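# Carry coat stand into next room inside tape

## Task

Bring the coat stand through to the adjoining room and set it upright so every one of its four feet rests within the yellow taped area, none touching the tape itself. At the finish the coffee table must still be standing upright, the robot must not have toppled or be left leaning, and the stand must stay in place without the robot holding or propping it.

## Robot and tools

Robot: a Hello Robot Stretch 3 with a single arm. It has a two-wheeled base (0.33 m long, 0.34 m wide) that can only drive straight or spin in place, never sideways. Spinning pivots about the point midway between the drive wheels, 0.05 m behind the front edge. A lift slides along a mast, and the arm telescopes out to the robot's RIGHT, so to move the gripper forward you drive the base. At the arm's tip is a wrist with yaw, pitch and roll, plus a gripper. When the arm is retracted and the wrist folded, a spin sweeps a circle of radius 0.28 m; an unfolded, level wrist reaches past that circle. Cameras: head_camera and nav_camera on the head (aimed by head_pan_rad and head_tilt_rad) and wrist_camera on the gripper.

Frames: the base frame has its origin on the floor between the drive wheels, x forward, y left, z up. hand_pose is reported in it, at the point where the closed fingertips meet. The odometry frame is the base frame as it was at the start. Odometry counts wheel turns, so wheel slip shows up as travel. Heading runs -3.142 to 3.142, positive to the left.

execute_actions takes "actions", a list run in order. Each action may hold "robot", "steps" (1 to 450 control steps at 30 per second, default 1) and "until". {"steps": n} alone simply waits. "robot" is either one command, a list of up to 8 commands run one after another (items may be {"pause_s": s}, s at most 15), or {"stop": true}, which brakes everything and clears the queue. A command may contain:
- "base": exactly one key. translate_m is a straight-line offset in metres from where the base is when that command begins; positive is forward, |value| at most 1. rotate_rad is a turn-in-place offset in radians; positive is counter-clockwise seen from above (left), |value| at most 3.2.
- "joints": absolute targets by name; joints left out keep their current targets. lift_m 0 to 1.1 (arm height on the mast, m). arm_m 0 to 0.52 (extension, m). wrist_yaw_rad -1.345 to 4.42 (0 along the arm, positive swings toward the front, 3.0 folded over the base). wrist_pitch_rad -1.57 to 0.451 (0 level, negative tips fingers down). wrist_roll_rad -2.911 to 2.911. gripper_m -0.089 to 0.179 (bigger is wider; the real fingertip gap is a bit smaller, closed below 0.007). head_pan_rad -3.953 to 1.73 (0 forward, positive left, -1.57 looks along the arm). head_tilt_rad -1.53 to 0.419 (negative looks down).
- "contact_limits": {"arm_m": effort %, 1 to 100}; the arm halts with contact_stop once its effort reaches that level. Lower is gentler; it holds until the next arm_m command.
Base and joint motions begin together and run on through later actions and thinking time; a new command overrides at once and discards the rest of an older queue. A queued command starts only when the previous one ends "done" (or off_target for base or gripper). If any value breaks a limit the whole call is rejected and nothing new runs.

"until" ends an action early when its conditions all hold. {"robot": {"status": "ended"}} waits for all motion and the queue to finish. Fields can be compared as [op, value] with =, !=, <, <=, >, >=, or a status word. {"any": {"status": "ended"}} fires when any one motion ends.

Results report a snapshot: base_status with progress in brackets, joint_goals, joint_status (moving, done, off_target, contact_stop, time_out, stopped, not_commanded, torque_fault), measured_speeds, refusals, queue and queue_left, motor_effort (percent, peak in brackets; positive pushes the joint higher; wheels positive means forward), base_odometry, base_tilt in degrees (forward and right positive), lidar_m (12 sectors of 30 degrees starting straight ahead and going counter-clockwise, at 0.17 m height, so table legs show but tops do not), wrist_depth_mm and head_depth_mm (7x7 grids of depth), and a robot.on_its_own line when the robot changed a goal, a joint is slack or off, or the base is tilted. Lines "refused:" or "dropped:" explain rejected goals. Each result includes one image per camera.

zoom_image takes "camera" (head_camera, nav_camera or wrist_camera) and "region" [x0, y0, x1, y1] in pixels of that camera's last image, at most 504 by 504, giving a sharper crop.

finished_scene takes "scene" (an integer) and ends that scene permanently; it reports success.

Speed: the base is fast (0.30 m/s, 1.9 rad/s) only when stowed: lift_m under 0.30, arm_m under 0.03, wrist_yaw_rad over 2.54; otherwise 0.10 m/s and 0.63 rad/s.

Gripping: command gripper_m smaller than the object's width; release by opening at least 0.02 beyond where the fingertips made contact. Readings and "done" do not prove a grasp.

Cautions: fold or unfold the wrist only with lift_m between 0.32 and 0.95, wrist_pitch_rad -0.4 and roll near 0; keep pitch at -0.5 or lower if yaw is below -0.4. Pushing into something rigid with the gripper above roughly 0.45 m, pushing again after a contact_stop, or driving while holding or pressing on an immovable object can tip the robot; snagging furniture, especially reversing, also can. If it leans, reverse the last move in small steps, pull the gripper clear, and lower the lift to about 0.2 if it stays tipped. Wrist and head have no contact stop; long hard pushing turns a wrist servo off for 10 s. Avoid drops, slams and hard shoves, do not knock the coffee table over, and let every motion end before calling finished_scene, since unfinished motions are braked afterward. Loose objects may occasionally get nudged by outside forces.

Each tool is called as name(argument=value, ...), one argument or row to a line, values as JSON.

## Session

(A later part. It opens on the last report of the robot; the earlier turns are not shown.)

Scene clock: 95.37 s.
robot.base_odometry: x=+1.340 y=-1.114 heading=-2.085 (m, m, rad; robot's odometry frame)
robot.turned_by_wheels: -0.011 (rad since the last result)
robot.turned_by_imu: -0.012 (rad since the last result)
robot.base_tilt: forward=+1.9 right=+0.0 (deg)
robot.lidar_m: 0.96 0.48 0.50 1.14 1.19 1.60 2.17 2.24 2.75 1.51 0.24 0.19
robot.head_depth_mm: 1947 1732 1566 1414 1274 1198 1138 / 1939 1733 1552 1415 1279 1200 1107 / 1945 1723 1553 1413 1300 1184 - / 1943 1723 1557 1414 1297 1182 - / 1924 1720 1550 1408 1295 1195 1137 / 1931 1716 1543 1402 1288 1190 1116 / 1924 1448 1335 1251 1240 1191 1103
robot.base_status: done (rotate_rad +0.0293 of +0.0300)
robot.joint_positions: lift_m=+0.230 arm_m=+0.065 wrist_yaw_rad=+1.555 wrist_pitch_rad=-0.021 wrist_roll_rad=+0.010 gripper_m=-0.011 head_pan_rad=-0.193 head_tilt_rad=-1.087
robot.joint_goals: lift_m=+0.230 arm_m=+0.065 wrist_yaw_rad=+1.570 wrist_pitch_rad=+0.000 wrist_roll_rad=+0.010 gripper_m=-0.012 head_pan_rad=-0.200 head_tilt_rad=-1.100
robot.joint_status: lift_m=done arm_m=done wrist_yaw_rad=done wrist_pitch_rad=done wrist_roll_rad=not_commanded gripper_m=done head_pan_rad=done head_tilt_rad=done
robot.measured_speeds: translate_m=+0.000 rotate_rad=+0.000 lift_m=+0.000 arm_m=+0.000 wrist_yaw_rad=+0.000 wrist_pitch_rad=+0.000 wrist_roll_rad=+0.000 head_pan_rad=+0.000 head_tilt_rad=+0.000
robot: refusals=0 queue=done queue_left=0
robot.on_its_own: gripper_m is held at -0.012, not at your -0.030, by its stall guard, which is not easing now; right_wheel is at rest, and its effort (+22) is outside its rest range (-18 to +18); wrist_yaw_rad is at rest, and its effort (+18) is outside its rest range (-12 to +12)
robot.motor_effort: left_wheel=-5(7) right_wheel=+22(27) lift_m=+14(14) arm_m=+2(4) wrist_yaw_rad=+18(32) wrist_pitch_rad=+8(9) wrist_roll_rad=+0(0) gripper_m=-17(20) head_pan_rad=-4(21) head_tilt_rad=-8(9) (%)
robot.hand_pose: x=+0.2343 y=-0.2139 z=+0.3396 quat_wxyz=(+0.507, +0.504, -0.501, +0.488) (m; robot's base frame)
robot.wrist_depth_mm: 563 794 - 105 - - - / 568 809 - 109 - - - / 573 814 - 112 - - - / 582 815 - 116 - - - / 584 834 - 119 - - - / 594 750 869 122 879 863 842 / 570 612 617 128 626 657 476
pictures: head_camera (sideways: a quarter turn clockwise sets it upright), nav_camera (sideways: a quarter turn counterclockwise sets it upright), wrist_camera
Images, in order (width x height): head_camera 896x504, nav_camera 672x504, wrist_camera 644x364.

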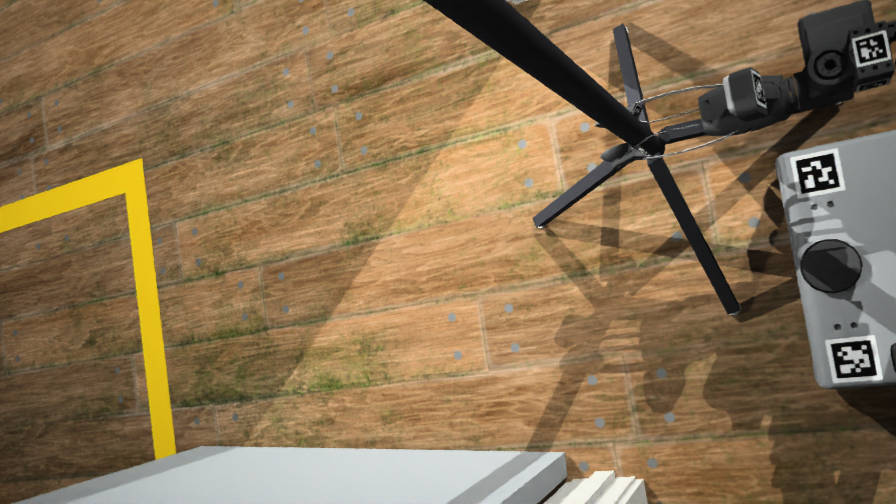

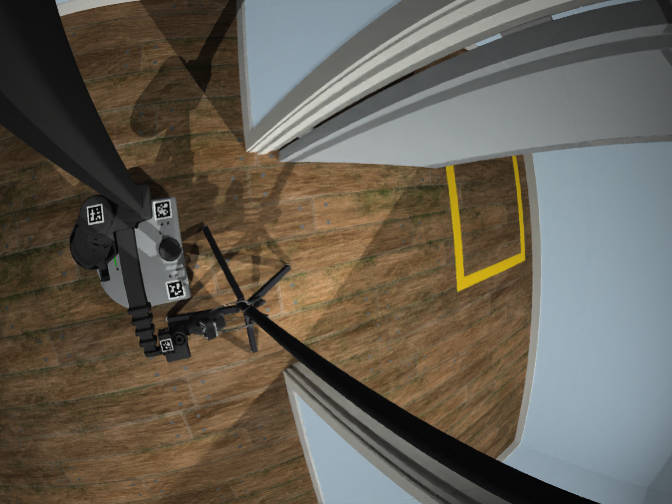

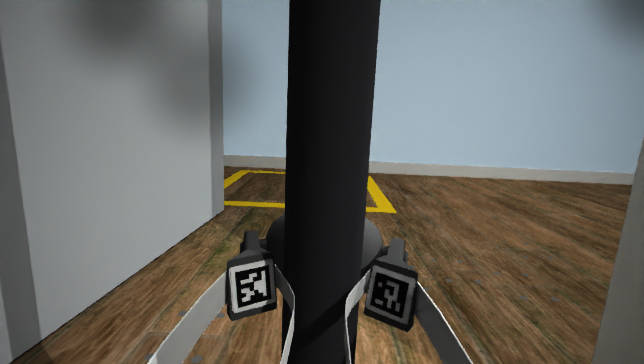

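execute_actions(
  actions=[
    {"robot":[{"base":{"translate_m":1.0},"joints":{"head_tilt_rad":-1.3}},{"base":{"translate_m":0.45}}],"steps":450,"until":{"robot":{"status":"ended"}}},
    {"steps":150,"until":{"robot":{"status":"ended"}}},
  ],
)

Scene clock: 112.27 s.
robot.base_odometry: x=+0.627 y=-2.376 heading=-2.085 (m, m, rad; robot's odometry frame)
robot.turned_by_wheels: +0.000 (rad since the last result)
robot.turned_by_imu: -0.001 (rad since the last result)
robot.base_tilt: forward=+1.9 right=-0.1 (deg)
robot.lidar_m: 1.16 1.20 1.21 0.23 0.23 0.32 3.63 1.13 1.36 2.02 0.24 0.19
robot.head_depth_mm: 1489 1454 1366 1292 1240 1184 1134 / 1478 1441 1368 1276 1244 1193 1135 / 1450 1444 1368 1302 1243 - 1123 / 1427 1440 1371 1304 1232 - - / 1397 1439 1370 1296 1234 - - / 1369 1438 1369 1299 1237 1190 - / 1337 1444 1361 1296 1234 1179 688
robot.base_status: done (translate_m +0.4499 of +0.4500)
robot.joint_positions: lift_m=+0.230 arm_m=+0.065 wrist_yaw_rad=+1.571 wrist_pitch_rad=-0.021 wrist_roll_rad=+0.010 gripper_m=-0.011 head_pan_rad=-0.193 head_tilt_rad=-1.285
robot.joint_goals: lift_m=+0.230 arm_m=+0.065 wrist_yaw_rad=+1.570 wrist_pitch_rad=+0.000 wrist_roll_rad=+0.010 gripper_m=-0.012 head_pan_rad=-0.200 head_tilt_rad=-1.300
robot.joint_status: lift_m=done arm_m=done wrist_yaw_rad=done wrist_pitch_rad=done wrist_roll_rad=not_commanded gripper_m=done head_pan_rad=done head_tilt_rad=done
robot.measured_speeds: translate_m=+0.000 rotate_rad=+0.000 lift_m=+0.000 arm_m=+0.000 wrist_yaw_rad=+0.000 wrist_pitch_rad=+0.000 wrist_roll_rad=+0.000 head_pan_rad=+0.000 head_tilt_rad=+0.000
robot: refusals=0 queue=done queue_left=0
robot.on_its_own: gripper_m is held at -0.012, not at your -0.030, by its stall guard, which is not easing now; right_wheel is at rest, and its effort (+19) is outside its rest range (-18 to +18)
robot.motor_effort: left_wheel=-3(4) right_wheel=+19(30) lift_m=+14(14) arm_m=+2(2) wrist_yaw_rad=-1(17) wrist_pitch_rad=+8(9) wrist_roll_rad=+1(0) gripper_m=-17(17) head_pan_rad=-3(3) head_tilt_rad=-10(36) (%)
robot.hand_pose: x=+0.2343 y=-0.2097 z=+0.3396 quat_wxyz=(+0.503, +0.508, -0.497, +0.492) (m; robot's base frame)
robot.wrist_depth_mm: - - - 105 - - - / - - - 108 - - - / - - - 112 - - - / - - - 116 - - - / - - - 119 - - - / 761 791 860 123 889 867 884 / 591 604 614 128 643 663 662
pictures: head_camera (sideways: a quarter turn clockwise sets it upright), nav_camera (sideways: a quarter turn counterclockwise sets it upright), wrist_camera
Images, in order (width x height): head_camera 896x504, nav_camera 672x504, wrist_camera 644x364.

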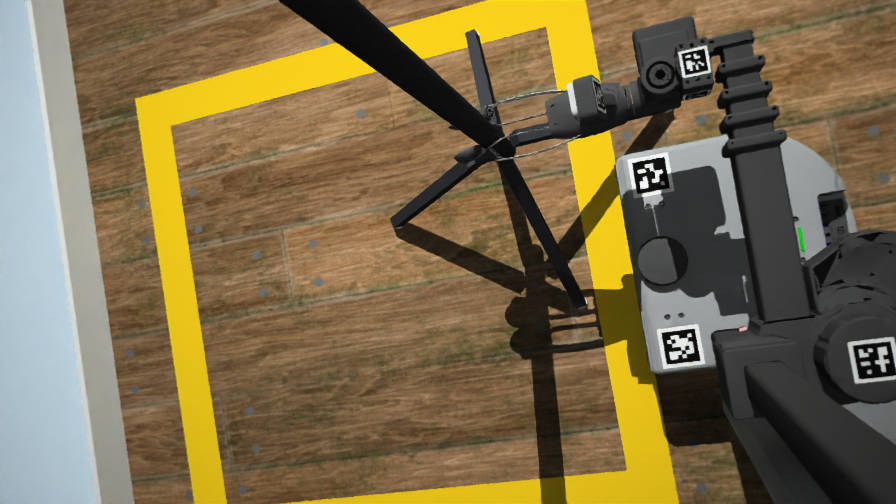

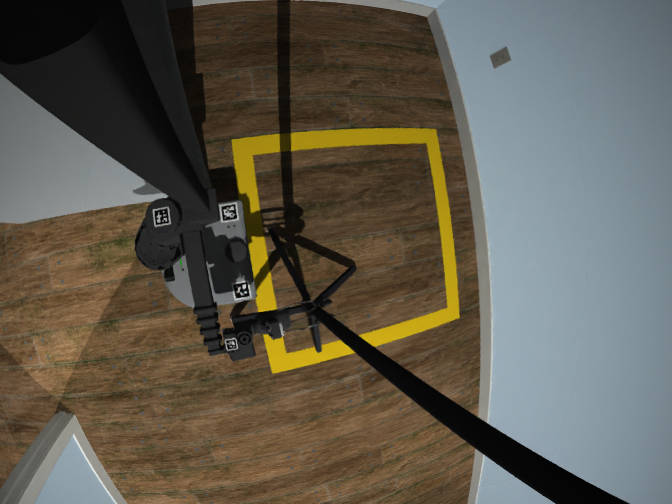

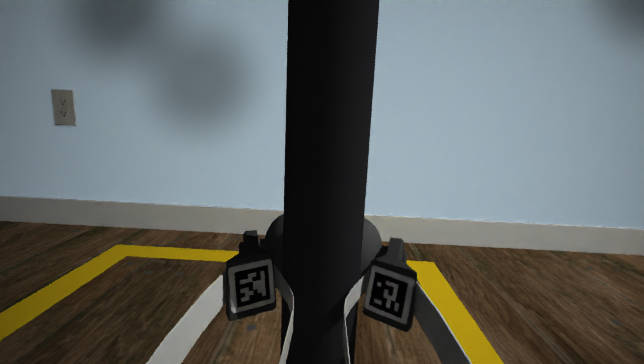

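execute_actions(
  actions=[
    {"robot":[{"base":{"rotate_rad":0.3}},{"base":{"translate_m":0.27}},{"joints":{"gripper_m":0.12}},{"base":{"translate_m":-0.25}}],"steps":450,"until":{"robot":{"status":"ended"}}},
  ],
)

Scene clock: 124.67 s.
robot.base_odometry: x=+0.623 y=-2.396 heading=-1.785 (m, m, rad; robot's odometry frame)
robot.turned_by_wheels: +0.300 (rad since the last result)
robot.turned_by_imu: +0.289 (rad since the last result)
robot.base_tilt: forward=+1.9 right=+0.0 (deg)
robot.lidar_m: 0.46 1.33 1.16 0.23 0.26 0.50 1.15 1.15 2.05 2.02 1.31 0.40
robot.head_depth_mm: 1293 1452 1375 1304 1246 1182 1136 / 1274 1416 1374 1304 1257 1193 1136 / 1370 1440 1352 1303 1241 - 1120 / 1381 1444 1365 1298 1241 - - / 1409 1442 1369 1302 1236 - - / 1416 1442 1366 1295 1236 1193 - / 1432 1432 1364 1294 1238 929 750
robot.base_status: done (translate_m -0.2500 of -0.2500)
robot.joint_positions: lift_m=+0.230 arm_m=+0.065 wrist_yaw_rad=+1.477 wrist_pitch_rad=-0.022 wrist_roll_rad=+0.010 gripper_m=+0.120 head_pan_rad=-0.193 head_tilt_rad=-1.285
robot.joint_goals: lift_m=+0.230 arm_m=+0.065 wrist_yaw_rad=+1.479 wrist_pitch_rad=+0.000 wrist_roll_rad=+0.010 gripper_m=+0.120 head_pan_rad=-0.200 head_tilt_rad=-1.300
robot.joint_status: lift_m=done arm_m=done wrist_yaw_rad=done wrist_pitch_rad=done wrist_roll_rad=not_commanded gripper_m=done head_pan_rad=done head_tilt_rad=done
robot.measured_speeds: translate_m=+0.000 rotate_rad=+0.000 lift_m=+0.000 arm_m=+0.000 wrist_yaw_rad=+0.000 wrist_pitch_rad=+0.000 wrist_roll_rad=+0.000 head_pan_rad=+0.000 head_tilt_rad=+0.000
robot: refusals=0 queue=done queue_left=0
robot.on_its_own: wrist_yaw_rad is held at +1.479, not at your +1.570, by its stall guard, which is not easing now
robot.motor_effort: left_wheel=-1(11) right_wheel=+2(32) lift_m=+15(15) arm_m=-4(4) wrist_yaw_rad=+2(86) wrist_pitch_rad=+8(10) wrist_roll_rad=+0(0) gripper_m=+0(79) head_pan_rad=-3(3) head_tilt_rad=-10(10) (%)
robot.hand_pose: x=+0.2332 y=-0.2342 z=+0.3394 quat_wxyz=(+0.526, +0.484, -0.520, +0.468) (m; robot's base frame)
robot.wrist_depth_mm: - - - 967 956 878 830 / - - - - 965 911 849 / - - - - - 910 871 / - - - - - 957 890 / - - - - - 973 939 / 793 819 719 741 839 921 902 / 597 575 616 619 623 624 668
pictures: head_camera (sideways: a quarter turn clockwise sets it upright), nav_camera (sideways: a quarter turn counterclockwise sets it upright), wrist_camera
Images, in order (width x height): head_camera 896x504, nav_camera 672x504, wrist_camera 644x364.

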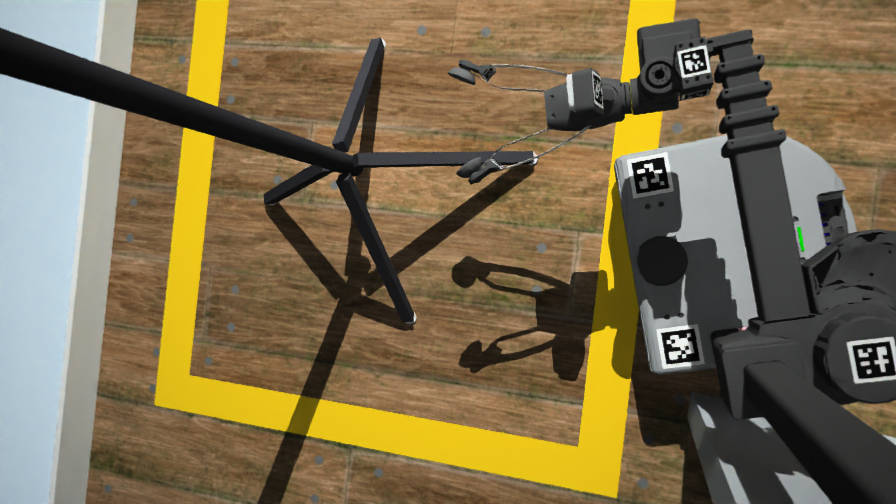

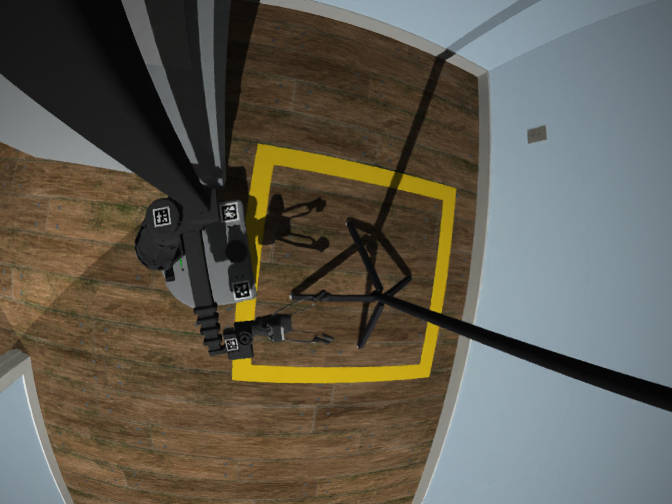

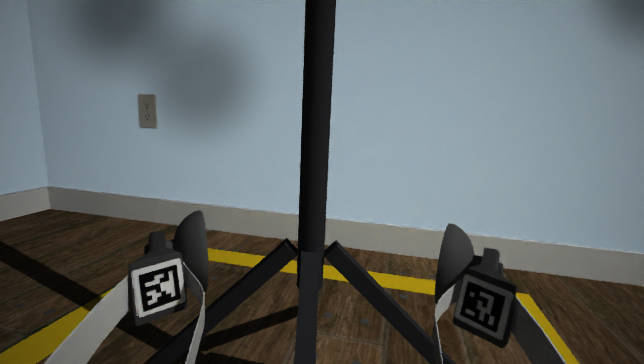

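finished_scene(
  scene=1,
)

The scene is finished: the task was done.


## Next scene

The same job, from a new start.

execute_actions(
  actions=[
    {"robot":{"joints":{"head_tilt_rad":-0.6,"lift_m":0.28}},"steps":100,"until":{"robot":{"status":"ended"}}},
  ],
)

Scene clock: 1.17 s.
robot.base_odometry: x=+0.000 y=+0.000 heading=+0.000 (m, m, rad; robot's odometry frame)
robot.turned_by_wheels: +0.000 (rad since the last result)
robot.turned_by_imu: +0.000 (rad since the last result)
robot.base_tilt: forward=+1.9 right=-0.1 (deg)
robot.lidar_m: 1.17 0.76 0.70 0.71 0.88 0.86 0.87 1.07 1.57 1.62 1.82 1.67
robot.head_depth_mm: 1404 1530 1678 1851 1800 1495 1270 / 1447 1585 1750 1961 1795 1487 1269 / 1505 1655 1840 2029 1793 1489 1269 / 1491 1651 1836 2038 1784 1482 1266 / 1252 1364 1507 1662 1722 1486 1266 / 1071 1149 1243 1347 1482 1465 1263 / 933 992 1061 1143 1239 1335 1260
robot.base_status: not_commanded
robot.joint_positions: lift_m=+0.281 arm_m=+0.000 wrist_yaw_rad=+2.856 wrist_pitch_rad=-0.481 wrist_roll_rad=+0.010 gripper_m=+0.037 head_pan_rad=+0.000 head_tilt_rad=-0.592
robot.joint_goals: lift_m=+0.280 arm_m=+0.000 wrist_yaw_rad=+2.856 wrist_pitch_rad=-0.481 wrist_roll_rad=+0.010 gripper_m=+0.037 head_pan_rad=+0.000 head_tilt_rad=-0.600
robot.joint_status: lift_m=done arm_m=not_commanded wrist_yaw_rad=not_commanded wrist_pitch_rad=not_commanded wrist_roll_rad=not_commanded gripper_m=not_commanded head_pan_rad=not_commanded head_tilt_rad=done
robot.measured_speeds: translate_m=+0.000 rotate_rad=+0.000 lift_m=+0.000 arm_m=+0.000 wrist_yaw_rad=+0.000 wrist_pitch_rad=+0.000 wrist_roll_rad=+0.000 head_pan_rad=+0.000 head_tilt_rad=+0.000
robot: refusals=0 queue=done queue_left=0
robot.motor_effort: left_wheel=+0(0) right_wheel=-1(0) lift_m=+12(21) arm_m=-1(1) wrist_yaw_rad=+0(1) wrist_pitch_rad=+5(5) wrist_roll_rad=+0(0) gripper_m=+0(0) head_pan_rad=+0(0) head_tilt_rad=-5(49) (%)
robot.hand_pose: x=+0.0396 y=+0.0623 z=+0.2793 quat_wxyz=(+0.265, +0.707, +0.068, +0.652) (m; robot's base frame)
robot.wrist_depth_mm: - 741 708 682 665 624 608 / - 801 796 752 725 694 655 / 761 828 839 794 780 733 708 / 635 - 661 668 660 677 690 / 544 - 565 540 555 569 554 / 469 - - 469 487 470 480 / - - - 411 405 414 421
pictures: head_camera (sideways: a quarter turn clockwise sets it upright), nav_camera (sideways: a quarter turn counterclockwise sets it upright), wrist_camera
Images, in order (width x height): head_camera 896x504, nav_camera 672x504, wrist_camera 644x364.

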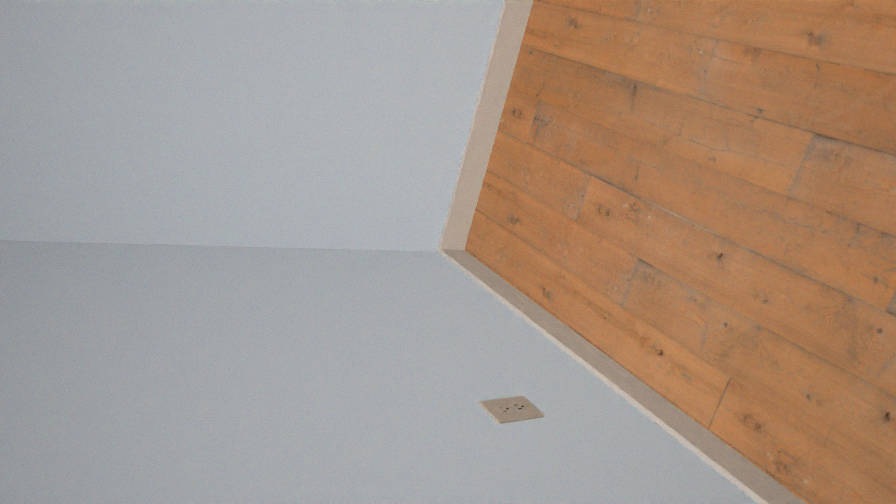

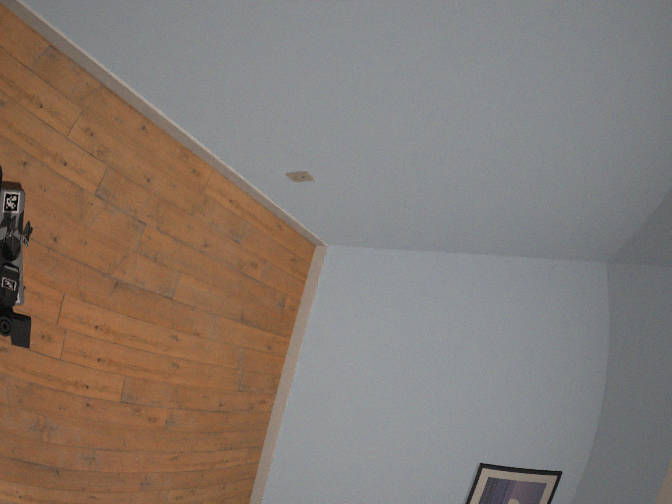

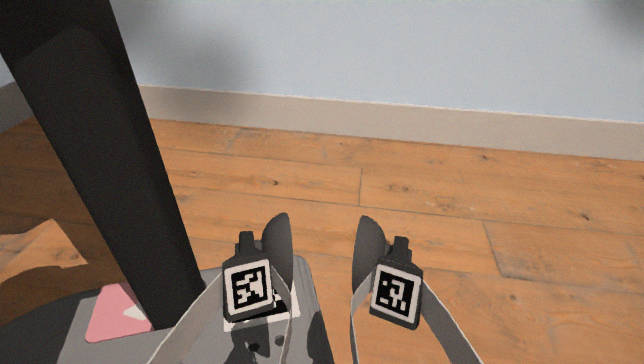

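Walls run at about -0.39 rad.

execute_actions(
  actions=[
    {"robot":{"base":{"rotate_rad":-1.97},"joints":{"head_pan_rad":-0.15}},"steps":200,"until":{"robot":{"status":"ended"}}},
  ],
)

Scene clock: 4.00 s.
robot.base_odometry: x=+0.000 y=+0.000 heading=-1.970 (m, m, rad; robot's odometry frame)
robot.turned_by_wheels: -1.970 (rad since the last result)
robot.turned_by_imu: -1.958 (rad since the last result)
robot.base_tilt: forward=+1.9 right=-0.1 (deg)
robot.lidar_m: 1.57 2.42 1.74 1.67 1.01 0.73 0.70 0.72 0.89 0.86 0.88 1.20
robot.head_depth_mm: 2068 2278 2507 2277 1800 1493 1269 / 2407 2476 2640 2260 1799 1484 1268 / 2746 3007 3040 2242 1798 1480 1267 / 2712 2977 3013 2241 1786 1480 1263 / 2654 2951 2983 2248 1785 1481 1268 / 2645 2918 3004 2146 1771 1479 1258 / 2564 2816 2840 2205 1769 1467 1261
robot.base_status: done (rotate_rad -1.9699 of -1.9700)
robot.joint_positions: lift_m=+0.281 arm_m=+0.000 wrist_yaw_rad=+2.856 wrist_pitch_rad=-0.481 wrist_roll_rad=+0.010 gripper_m=+0.037 head_pan_rad=-0.143 head_tilt_rad=-0.593
robot.joint_goals: lift_m=+0.280 arm_m=+0.000 wrist_yaw_rad=+2.856 wrist_pitch_rad=-0.481 wrist_roll_rad=+0.010 gripper_m=+0.037 head_pan_rad=-0.150 head_tilt_rad=-0.600
robot.joint_status: lift_m=done arm_m=not_commanded wrist_yaw_rad=not_commanded wrist_pitch_rad=not_commanded wrist_roll_rad=not_commanded gripper_m=not_commanded head_pan_rad=done head_tilt_rad=done
robot.measured_speeds: translate_m=+0.000 rotate_rad=+0.000 lift_m=+0.000 arm_m=+0.000 wrist_yaw_rad=+0.000 wrist_pitch_rad=+0.000 wrist_roll_rad=+0.000 head_pan_rad=+0.000 head_tilt_rad=+0.000
robot: refusals=0 queue=done queue_left=0
robot.motor_effort: left_wheel=+2(8) right_wheel=-2(6) lift_m=+12(12) arm_m=-1(1) wrist_yaw_rad=+1(0) wrist_pitch_rad=+5(5) wrist_roll_rad=+0(0) gripper_m=+0(0) head_pan_rad=-3(18) head_tilt_rad=-5(6) (%)
robot.hand_pose: x=+0.0396 y=+0.0623 z=+0.2793 quat_wxyz=(+0.265, +0.707, +0.068, +0.652) (m; robot's base frame)
robot.wrist_depth_mm: - - - - - - - / - - - - - - - / 772 851 803 818 846 838 872 / 642 - 657 651 662 680 689 / 544 - 562 559 556 565 560 / 472 - - 472 498 477 485 / - - - 416 407 416 419
pictures: head_camera (sideways: a quarter turn clockwise sets it upright), nav_camera (sideways: a quarter turn counterclockwise sets it upright), wrist_camera
Images, in order (width x height): head_camera 896x504, nav_camera 672x504, wrist_camera 644x364.

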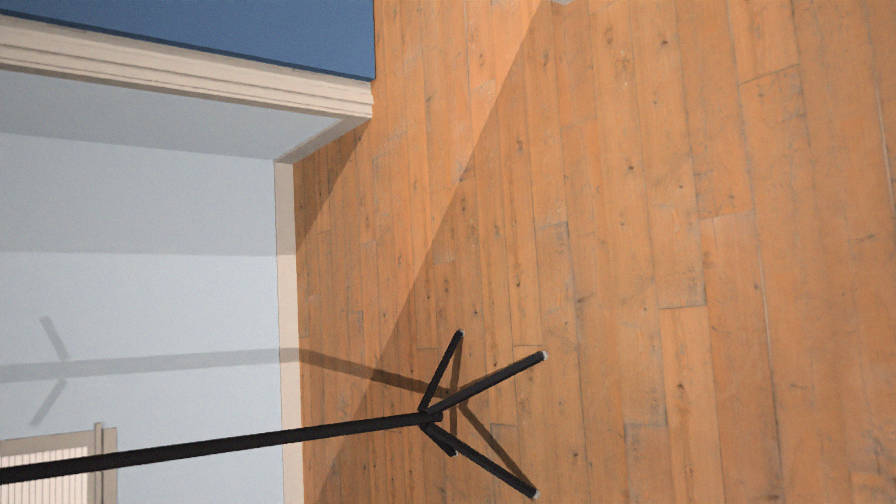

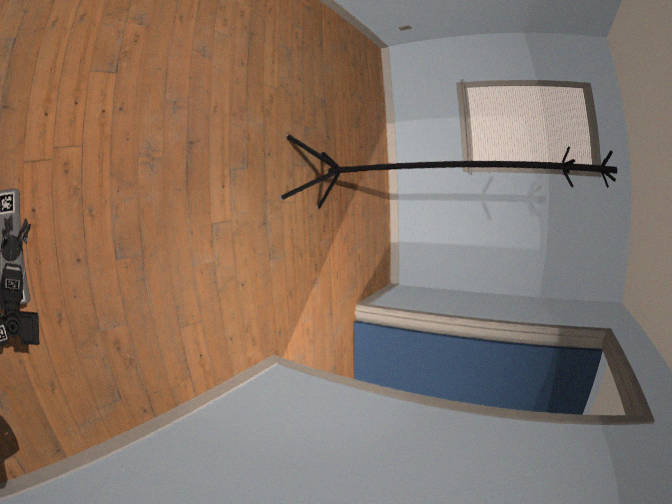

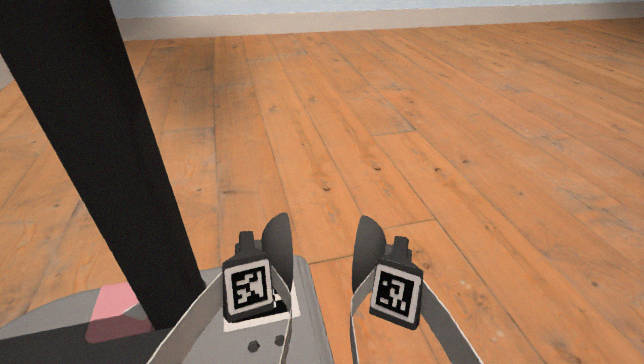

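execute_actions(
  actions=[
    {"robot":[{"base":{"rotate_rad":0.565}},{"base":{"translate_m":1}},{"base":{"translate_m":1}},{"base":{"rotate_rad":-1.945}},{"joints":{"lift_m":0.34,"wrist_pitch_rad":-0.4,"head_tilt_rad":-0.75}},{"joints":{"wrist_yaw_rad":1.57,"arm_m":0.045,"gripper_m":0.13}},{"joints":{"wrist_pitch_rad":0,"lift_m":0.23}}],"steps":450,"until":{"robot":{"status":"ended"}}},
    {"steps":250,"until":{"robot":{"status":"ended"}}},
  ],
)

Scene clock: 24.57 s.
robot.base_odometry: x=+0.330 y=-1.973 heading=+2.933 (m, m, rad; robot's odometry frame)
robot.turned_by_wheels: -1.380 (rad since the last result)
robot.turned_by_imu: -1.371 (rad since the last result)
robot.base_tilt: forward=+2.0 right=-0.1 (deg)
robot.lidar_m: 0.77 1.66 1.36 1.36 0.77 0.63 0.63 0.69 1.09 2.41 2.34 0.75
robot.head_depth_mm: 3496 1896 2103 1881 1577 1356 1194 / 3687 3051 2318 1874 1570 1357 1191 / 3605 2768 2157 1820 1497 1328 1189 / 3650 3025 2314 1867 1557 1351 1190 / 3660 2846 2303 1862 1566 1341 1187 / 1972 2156 2214 1862 1561 1344 1180 / 1724 1960 2166 1855 1559 1339 1184
robot.base_status: done (rotate_rad -1.9449 of -1.9450)
robot.joint_positions: lift_m=+0.231 arm_m=+0.045 wrist_yaw_rad=+1.572 wrist_pitch_rad=-0.022 wrist_roll_rad=+0.010 gripper_m=+0.130 head_pan_rad=-0.143 head_tilt_rad=-0.740
robot.joint_goals: lift_m=+0.230 arm_m=+0.045 wrist_yaw_rad=+1.570 wrist_pitch_rad=+0.000 wrist_roll_rad=+0.010 gripper_m=+0.130 head_pan_rad=-0.150 head_tilt_rad=-0.750
robot.joint_status: lift_m=done arm_m=done wrist_yaw_rad=done wrist_pitch_rad=done wrist_roll_rad=not_commanded gripper_m=done head_pan_rad=done head_tilt_rad=done
robot.measured_speeds: translate_m=+0.000 rotate_rad=+0.000 lift_m=+0.000 arm_m=+0.000 wrist_yaw_rad=+0.000 wrist_pitch_rad=+0.000 wrist_roll_rad=+0.000 head_pan_rad=+0.000 head_tilt_rad=+0.000
robot: refusals=0 queue=done queue_left=0
robot.motor_effort: left_wheel=+1(8) right_wheel=-2(8) lift_m=+12(35) arm_m=+4(4) wrist_yaw_rad=-2(3) wrist_pitch_rad=+9(8) wrist_roll_rad=+0(0) gripper_m=+0(80) head_pan_rad=-3(3) head_tilt_rad=-6(25) (%)
robot.hand_pose: x=+0.2343 y=-0.1894 z=+0.3395 quat_wxyz=(+0.503, +0.508, -0.496, +0.492) (m; robot's base frame)
robot.wrist_depth_mm: - - - - - - - / - - - - - - - / - - - - - - - / - - - - - - - / - - - - - - - / 758 - 736 778 813 878 820 / 598 579 600 618 598 592 635
pictures: head_camera (sideways: a quarter turn clockwise sets it upright), nav_camera (sideways: a quarter turn counterclockwise sets it upright), wrist_camera
Images, in order (width x height): head_camera 896x504, nav_camera 672x504, wrist_camera 644x364.

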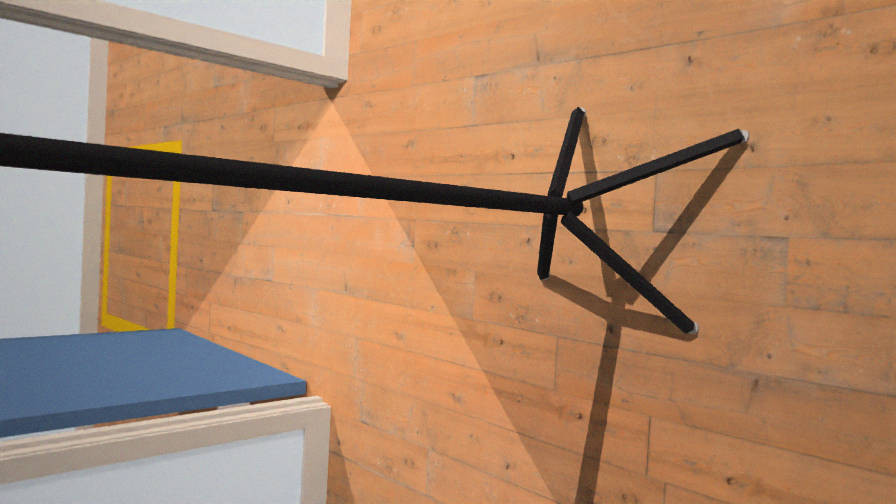

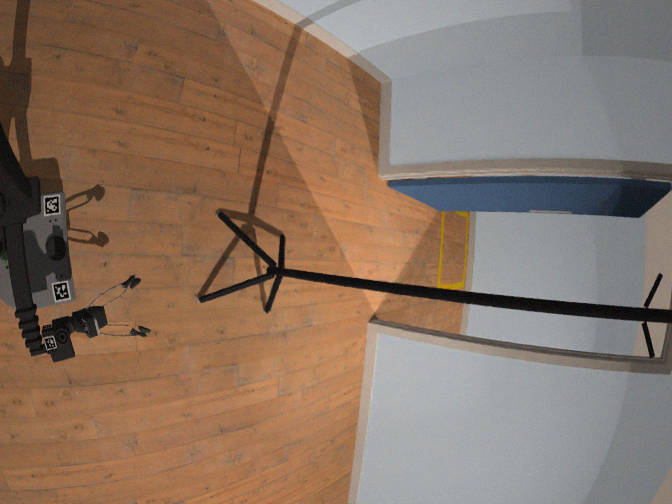

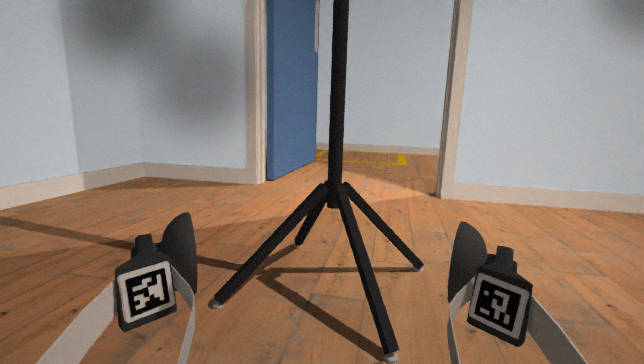

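execute_actions(
  actions=[
    {"robot":[{"base":{"rotate_rad":-0.03},"joints":{"head_tilt_rad":-1.1}},{"base":{"translate_m":0.65}},{"joints":{"gripper_m":-0.012}},{"base":{"translate_m":0.7}},{"base":{"rotate_rad":-0.12}}],"steps":450,"until":{"robot":{"status":"ended"}}},
    {"steps":250,"until":{"robot":{"status":"ended"}}},
  ],
)

Scene clock: 44.77 s.
robot.base_odometry: x=-0.982 y=-1.654 heading=+2.784 (m, m, rad; robot's odometry frame)
robot.turned_by_wheels: -0.150 (rad since the last result)
robot.turned_by_imu: -0.149 (rad since the last result)
robot.base_tilt: forward=+1.9 right=-0.1 (deg)
robot.lidar_m: 1.16 0.68 0.82 1.17 1.22 1.71 1.96 2.06 2.68 2.10 0.20 0.92
robot.head_depth_mm: 1949 1743 1567 1426 1209 1207 1142 / 1944 1738 1572 1424 1310 1195 1115 / 1954 1731 1566 1424 1307 1180 - / 1962 1735 1561 1422 1305 1208 - / 1952 1741 1563 1421 1303 1199 1146 / 1944 1731 1567 1420 1309 1200 1118 / 1412 1381 1335 1361 1302 1204 1117
robot.base_status: off_target (rotate_rad -0.1192 of -0.1200)
robot.joint_positions: lift_m=+0.231 arm_m=+0.045 wrist_yaw_rad=+1.687 wrist_pitch_rad=-0.021 wrist_roll_rad=+0.010 gripper_m=+0.004 head_pan_rad=-0.143 head_tilt_rad=-1.087
robot.joint_goals: lift_m=+0.230 arm_m=+0.045 wrist_yaw_rad=+1.642 wrist_pitch_rad=+0.000 wrist_roll_rad=+0.010 gripper_m=+0.003 head_pan_rad=-0.150 head_tilt_rad=-1.100
robot.joint_status: lift_m=done arm_m=done wrist_yaw_rad=done wrist_pitch_rad=done wrist_roll_rad=not_commanded gripper_m=done head_pan_rad=done head_tilt_rad=done
robot.measured_speeds: translate_m=+0.000 rotate_rad=+0.000 lift_m=+0.000 arm_m=+0.000 wrist_yaw_rad=+0.000 wrist_pitch_rad=+0.000 wrist_roll_rad=+0.000 head_pan_rad=+0.000 head_tilt_rad=+0.000
robot: refusals=0 queue=done queue_left=0
robot.on_its_own: wrist_yaw_rad is held at +1.642, not at your +1.570, by its stall guard, which is still easing; gripper_m is held at +0.003, not at your -0.012, by its stall guard, which is not easing now; right_wheel is at rest, and its effort (-21) is outside its rest range (-18 to +18)
robot.motor_effort: left_wheel=+7(9) right_wheel=-21(28) lift_m=+13(13) arm_m=+4(4) wrist_yaw_rad=-52(64) wrist_pitch_rad=+8(9) wrist_roll_rad=+0(0) gripper_m=-23(100) head_pan_rad=-3(4) head_tilt_rad=-9(41) (%)
robot.hand_pose: x=+0.2326 y=-0.1600 z=+0.3397 quat_wxyz=(+0.474, +0.536, -0.466, +0.521) (m; robot's base frame)
robot.wrist_depth_mm: 545 701 998 73 - - - / 564 698 975 76 - - - / 579 712 - 78 - - - / 580 696 - 80 - - - / 603 732 948 83 - - - / 623 718 - 86 863 823 830 / 591 594 575 89 585 615 644
pictures: head_camera (sideways: a quarter turn clockwise sets it upright), nav_camera (sideways: a quarter turn counterclockwise sets it upright), wrist_camera
Images, in order (width x height): head_camera 896x504, nav_camera 672x504, wrist_camera 644x364.

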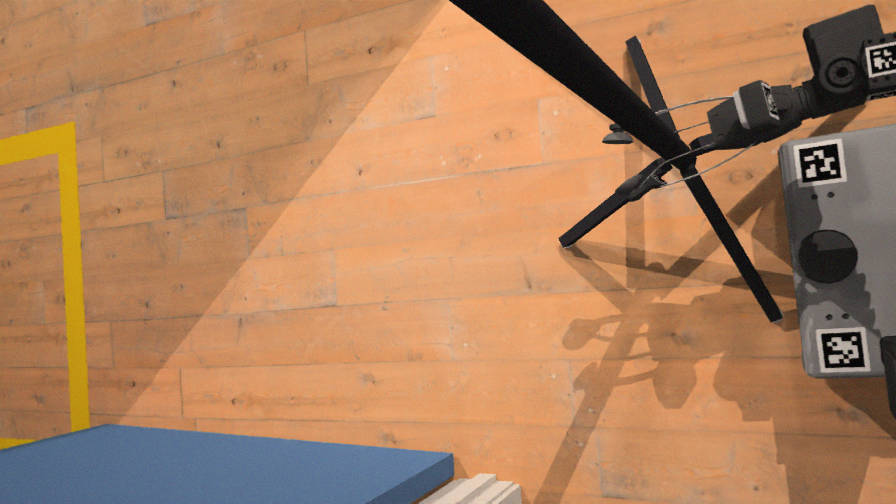

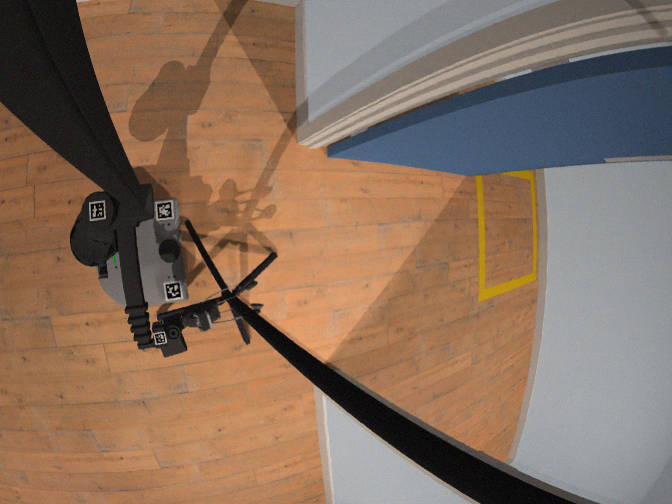

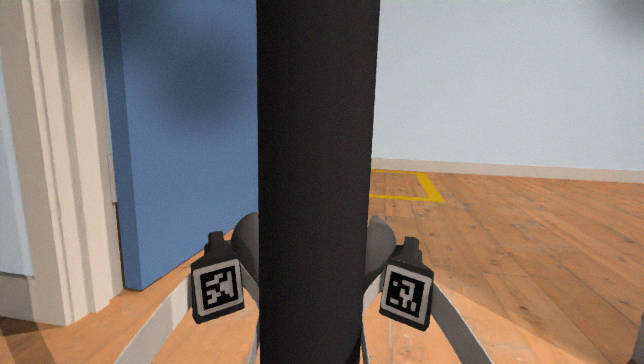

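Straight ahead looks right.

execute_actions(
  actions=[
    {"robot":[{"base":{"translate_m":1.0},"joints":{"head_tilt_rad":-1.3}},{"base":{"translate_m":0.8}}],"steps":450,"until":{"robot":{"status":"ended"}}},
    {"steps":250,"until":{"robot":{"status":"ended"}}},
  ],
)

Scene clock: 65.63 s.
robot.base_odometry: x=-2.667 y=-1.021 heading=+2.783 (m, m, rad; robot's odometry frame)
robot.turned_by_wheels: -0.001 (rad since the last result)
robot.turned_by_imu: -0.004 (rad since the last result)
robot.base_tilt: forward=+1.9 right=-0.1 (deg)
robot.lidar_m: 1.00 1.05 1.16 1.12 0.31 0.39 3.76 1.31 1.64 0.19 0.19 1.04
robot.head_depth_mm: 1285 1447 1376 530 1253 1188 1143 / 1270 1444 1373 1313 1236 - 1142 / 1257 1442 1384 1312 1250 - 1127 / 1244 1446 1375 1312 1256 - - / 1227 1431 1381 1314 1253 - - / 1214 1432 1379 1314 1255 1205 - / 1202 1433 1381 1311 1250 1195 -
robot.base_status: done (translate_m +0.7999 of +0.8000)
robot.joint_positions: lift_m=+0.230 arm_m=+0.045 wrist_yaw_rad=+1.717 wrist_pitch_rad=-0.032 wrist_roll_rad=+0.009 gripper_m=+0.010 head_pan_rad=-0.145 head_tilt_rad=-1.288
robot.joint_goals: lift_m=+0.230 arm_m=+0.045 wrist_yaw_rad=+1.704 wrist_pitch_rad=+0.000 wrist_roll_rad=+0.009 gripper_m=+0.009 head_pan_rad=-0.150 head_tilt_rad=-1.300
robot.joint_status: lift_m=done arm_m=done wrist_yaw_rad=done wrist_pitch_rad=done wrist_roll_rad=not_commanded gripper_m=done head_pan_rad=done head_tilt_rad=done
robot.measured_speeds: translate_m=+0.000 rotate_rad=+0.000 lift_m=+0.000 arm_m=+0.000 wrist_yaw_rad=+0.000 wrist_pitch_rad=+0.000 wrist_roll_rad=+0.000 head_pan_rad=+0.000 head_tilt_rad=+0.000
robot: refusals=0 queue=done queue_left=0
robot.on_its_own: wrist_yaw_rad is held at +1.704, not at your +1.570, by its stall guard, which is not easing now; gripper_m is held at +0.009, not at your -0.012, by its stall guard, which is not easing now; wrist_yaw_rad is at rest, and its effort (-15) is outside its rest range (-12 to +12)
robot.motor_effort: left_wheel=+0(11) right_wheel=+15(26) lift_m=+14(14) arm_m=+1(5) wrist_yaw_rad=-15(52) wrist_pitch_rad=+13(15) wrist_roll_rad=+0(1) gripper_m=-21(23) head_pan_rad=-3(3) head_tilt_rad=-9(32) (%)
robot.hand_pose: x=+0.2312 y=-0.1527 z=+0.3368 quat_wxyz=(+0.469, +0.545, -0.455, +0.525) (m; robot's base frame)
robot.wrist_depth_mm: - 988 899 46 792 769 748 / - - 935 48 819 792 772 / - - 997 49 846 817 769 / - - - 51 864 852 792 / - - 496 53 903 856 820 / 751 769 58 55 62 800 825 / 577 584 533 57 562 620 625
pictures: head_camera (sideways: a quarter turn clockwise sets it upright), nav_camera (sideways: a quarter turn counterclockwise sets it upright), wrist_camera
Images, in order (width x height): head_camera 896x504, nav_camera 672x504, wrist_camera 644x364.

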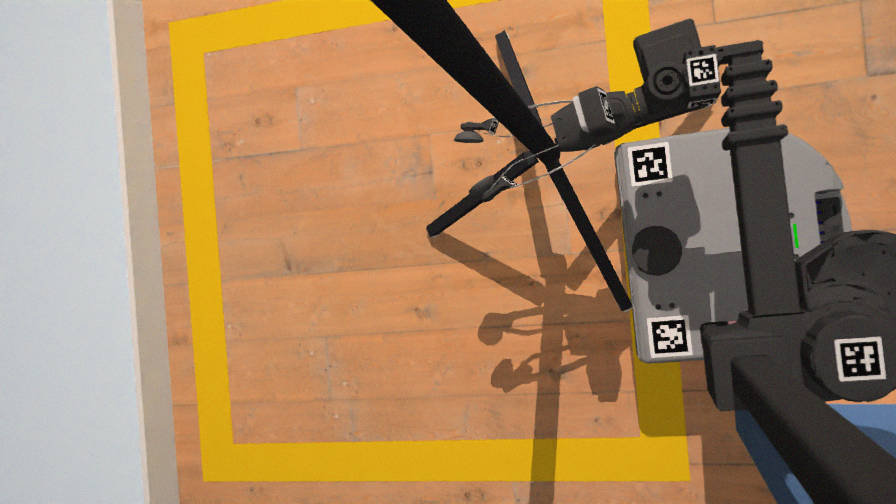

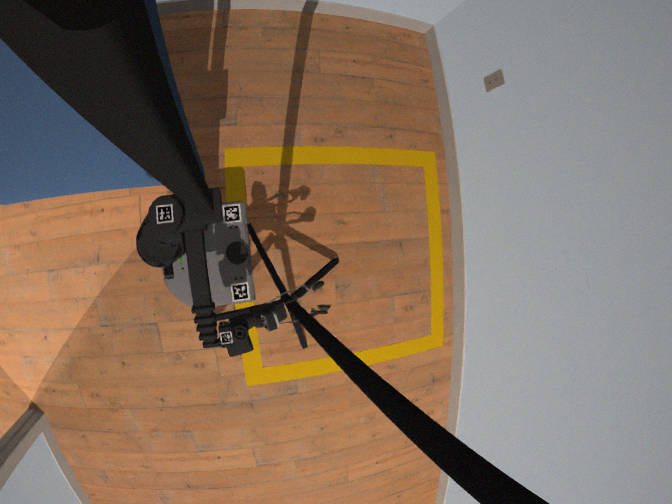

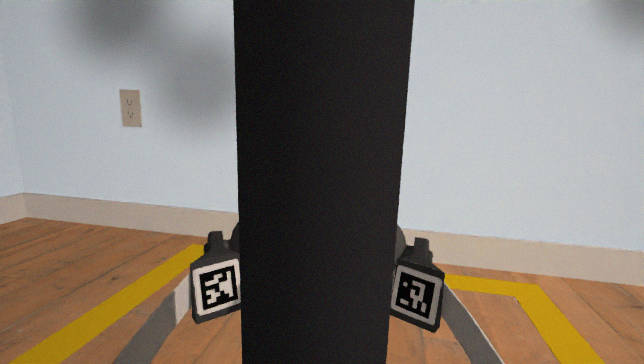

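execute_actions(
  actions=[
    {"robot":[{"base":{"rotate_rad":0.15}},{"base":{"translate_m":0.28}},{"joints":{"gripper_m":0.17}},{"base":{"translate_m":-0.27}}],"steps":450,"until":{"robot":{"status":"ended"}}},
  ],
)

Scene clock: 80.90 s.
robot.base_odometry: x=-2.677 y=-1.019 heading=+2.932 (m, m, rad; robot's odometry frame)
robot.turned_by_wheels: +0.150 (rad since the last result)
robot.turned_by_imu: +0.145 (rad since the last result)
robot.base_tilt: forward=+2.0 right=-0.1 (deg)
robot.lidar_m: 0.38 1.10 1.13 0.29 0.29 0.48 3.78 1.31 1.98 2.03 1.22 0.34
robot.head_depth_mm: 1199 1430 1381 1312 1254 1189 1143 / 1101 1374 1376 1316 1263 - 1148 / 1219 1430 1357 1301 1254 - 1134 / 1233 1443 1367 1303 1252 - - / 1236 1441 1378 1311 1254 - - / 1251 1439 1382 1311 1252 1209 - / 1256 1442 1388 1314 1251 1196 -
robot.base_status: done (translate_m -0.2700 of -0.2700)
robot.joint_positions: lift_m=+0.230 arm_m=+0.045 wrist_yaw_rad=+1.706 wrist_pitch_rad=-0.022 wrist_roll_rad=+0.010 gripper_m=+0.170 head_pan_rad=-0.145 head_tilt_rad=-1.288
robot.joint_goals: lift_m=+0.230 arm_m=+0.045 wrist_yaw_rad=+1.704 wrist_pitch_rad=+0.000 wrist_roll_rad=+0.010 gripper_m=+0.170 head_pan_rad=-0.150 head_tilt_rad=-1.300
robot.joint_status: lift_m=done arm_m=done wrist_yaw_rad=done wrist_pitch_rad=done wrist_roll_rad=not_commanded gripper_m=done head_pan_rad=done head_tilt_rad=done
robot.measured_speeds: translate_m=+0.000 rotate_rad=+0.000 lift_m=+0.000 arm_m=+0.000 wrist_yaw_rad=+0.000 wrist_pitch_rad=+0.000 wrist_roll_rad=+0.000 head_pan_rad=+0.000 head_tilt_rad=+0.000
robot: refusals=0 queue=done queue_left=0
robot.on_its_own: wrist_yaw_rad is held at +1.704, not at your +1.570, by its stall guard, which is not easing now
robot.motor_effort: left_wheel=-1(10) right_wheel=+1(30) lift_m=+14(14) arm_m=-3(3) wrist_yaw_rad=-2(51) wrist_pitch_rad=+9(13) wrist_roll_rad=+0(0) gripper_m=+0(83) head_pan_rad=-2(3) head_tilt_rad=-8(9) (%)
robot.hand_pose: x=+0.2320 y=-0.1557 z=+0.3394 quat_wxyz=(+0.469, +0.540, -0.461, +0.525) (m; robot's base frame)
robot.wrist_depth_mm: - - 947 868 778 717 688 / - - 988 888 795 741 702 / - - - 910 808 790 715 / - - - 942 839 789 723 / - - - 974 880 810 736 / 773 778 784 346 713 836 752 / 566 608 572 571 606 603 637
pictures: head_camera (sideways: a quarter turn clockwise sets it upright), nav_camera (sideways: a quarter turn counterclockwise sets it upright), wrist_camera
Images, in order (width x height): head_camera 896x504, nav_camera 672x504, wrist_camera 644x364.

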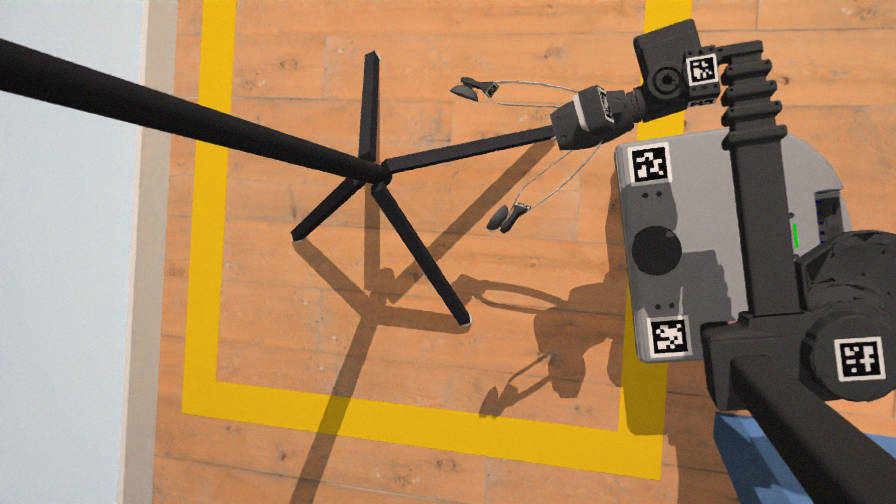

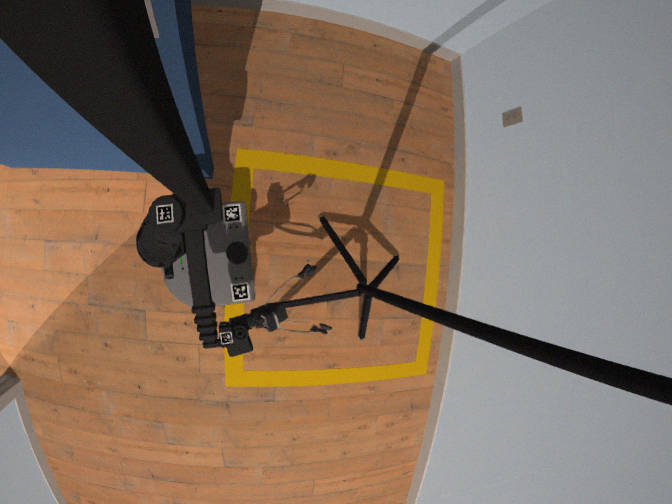

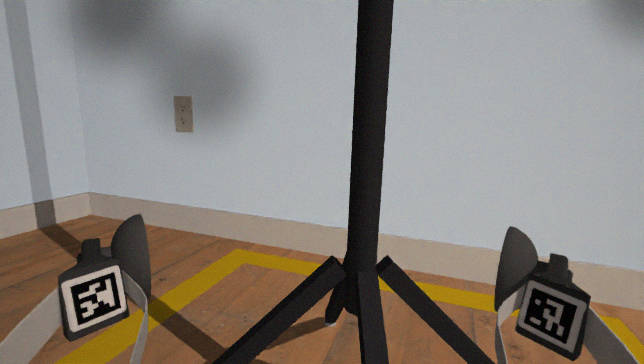

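finished_scene(
  scene=2,
)

The scene is finished: the task was done.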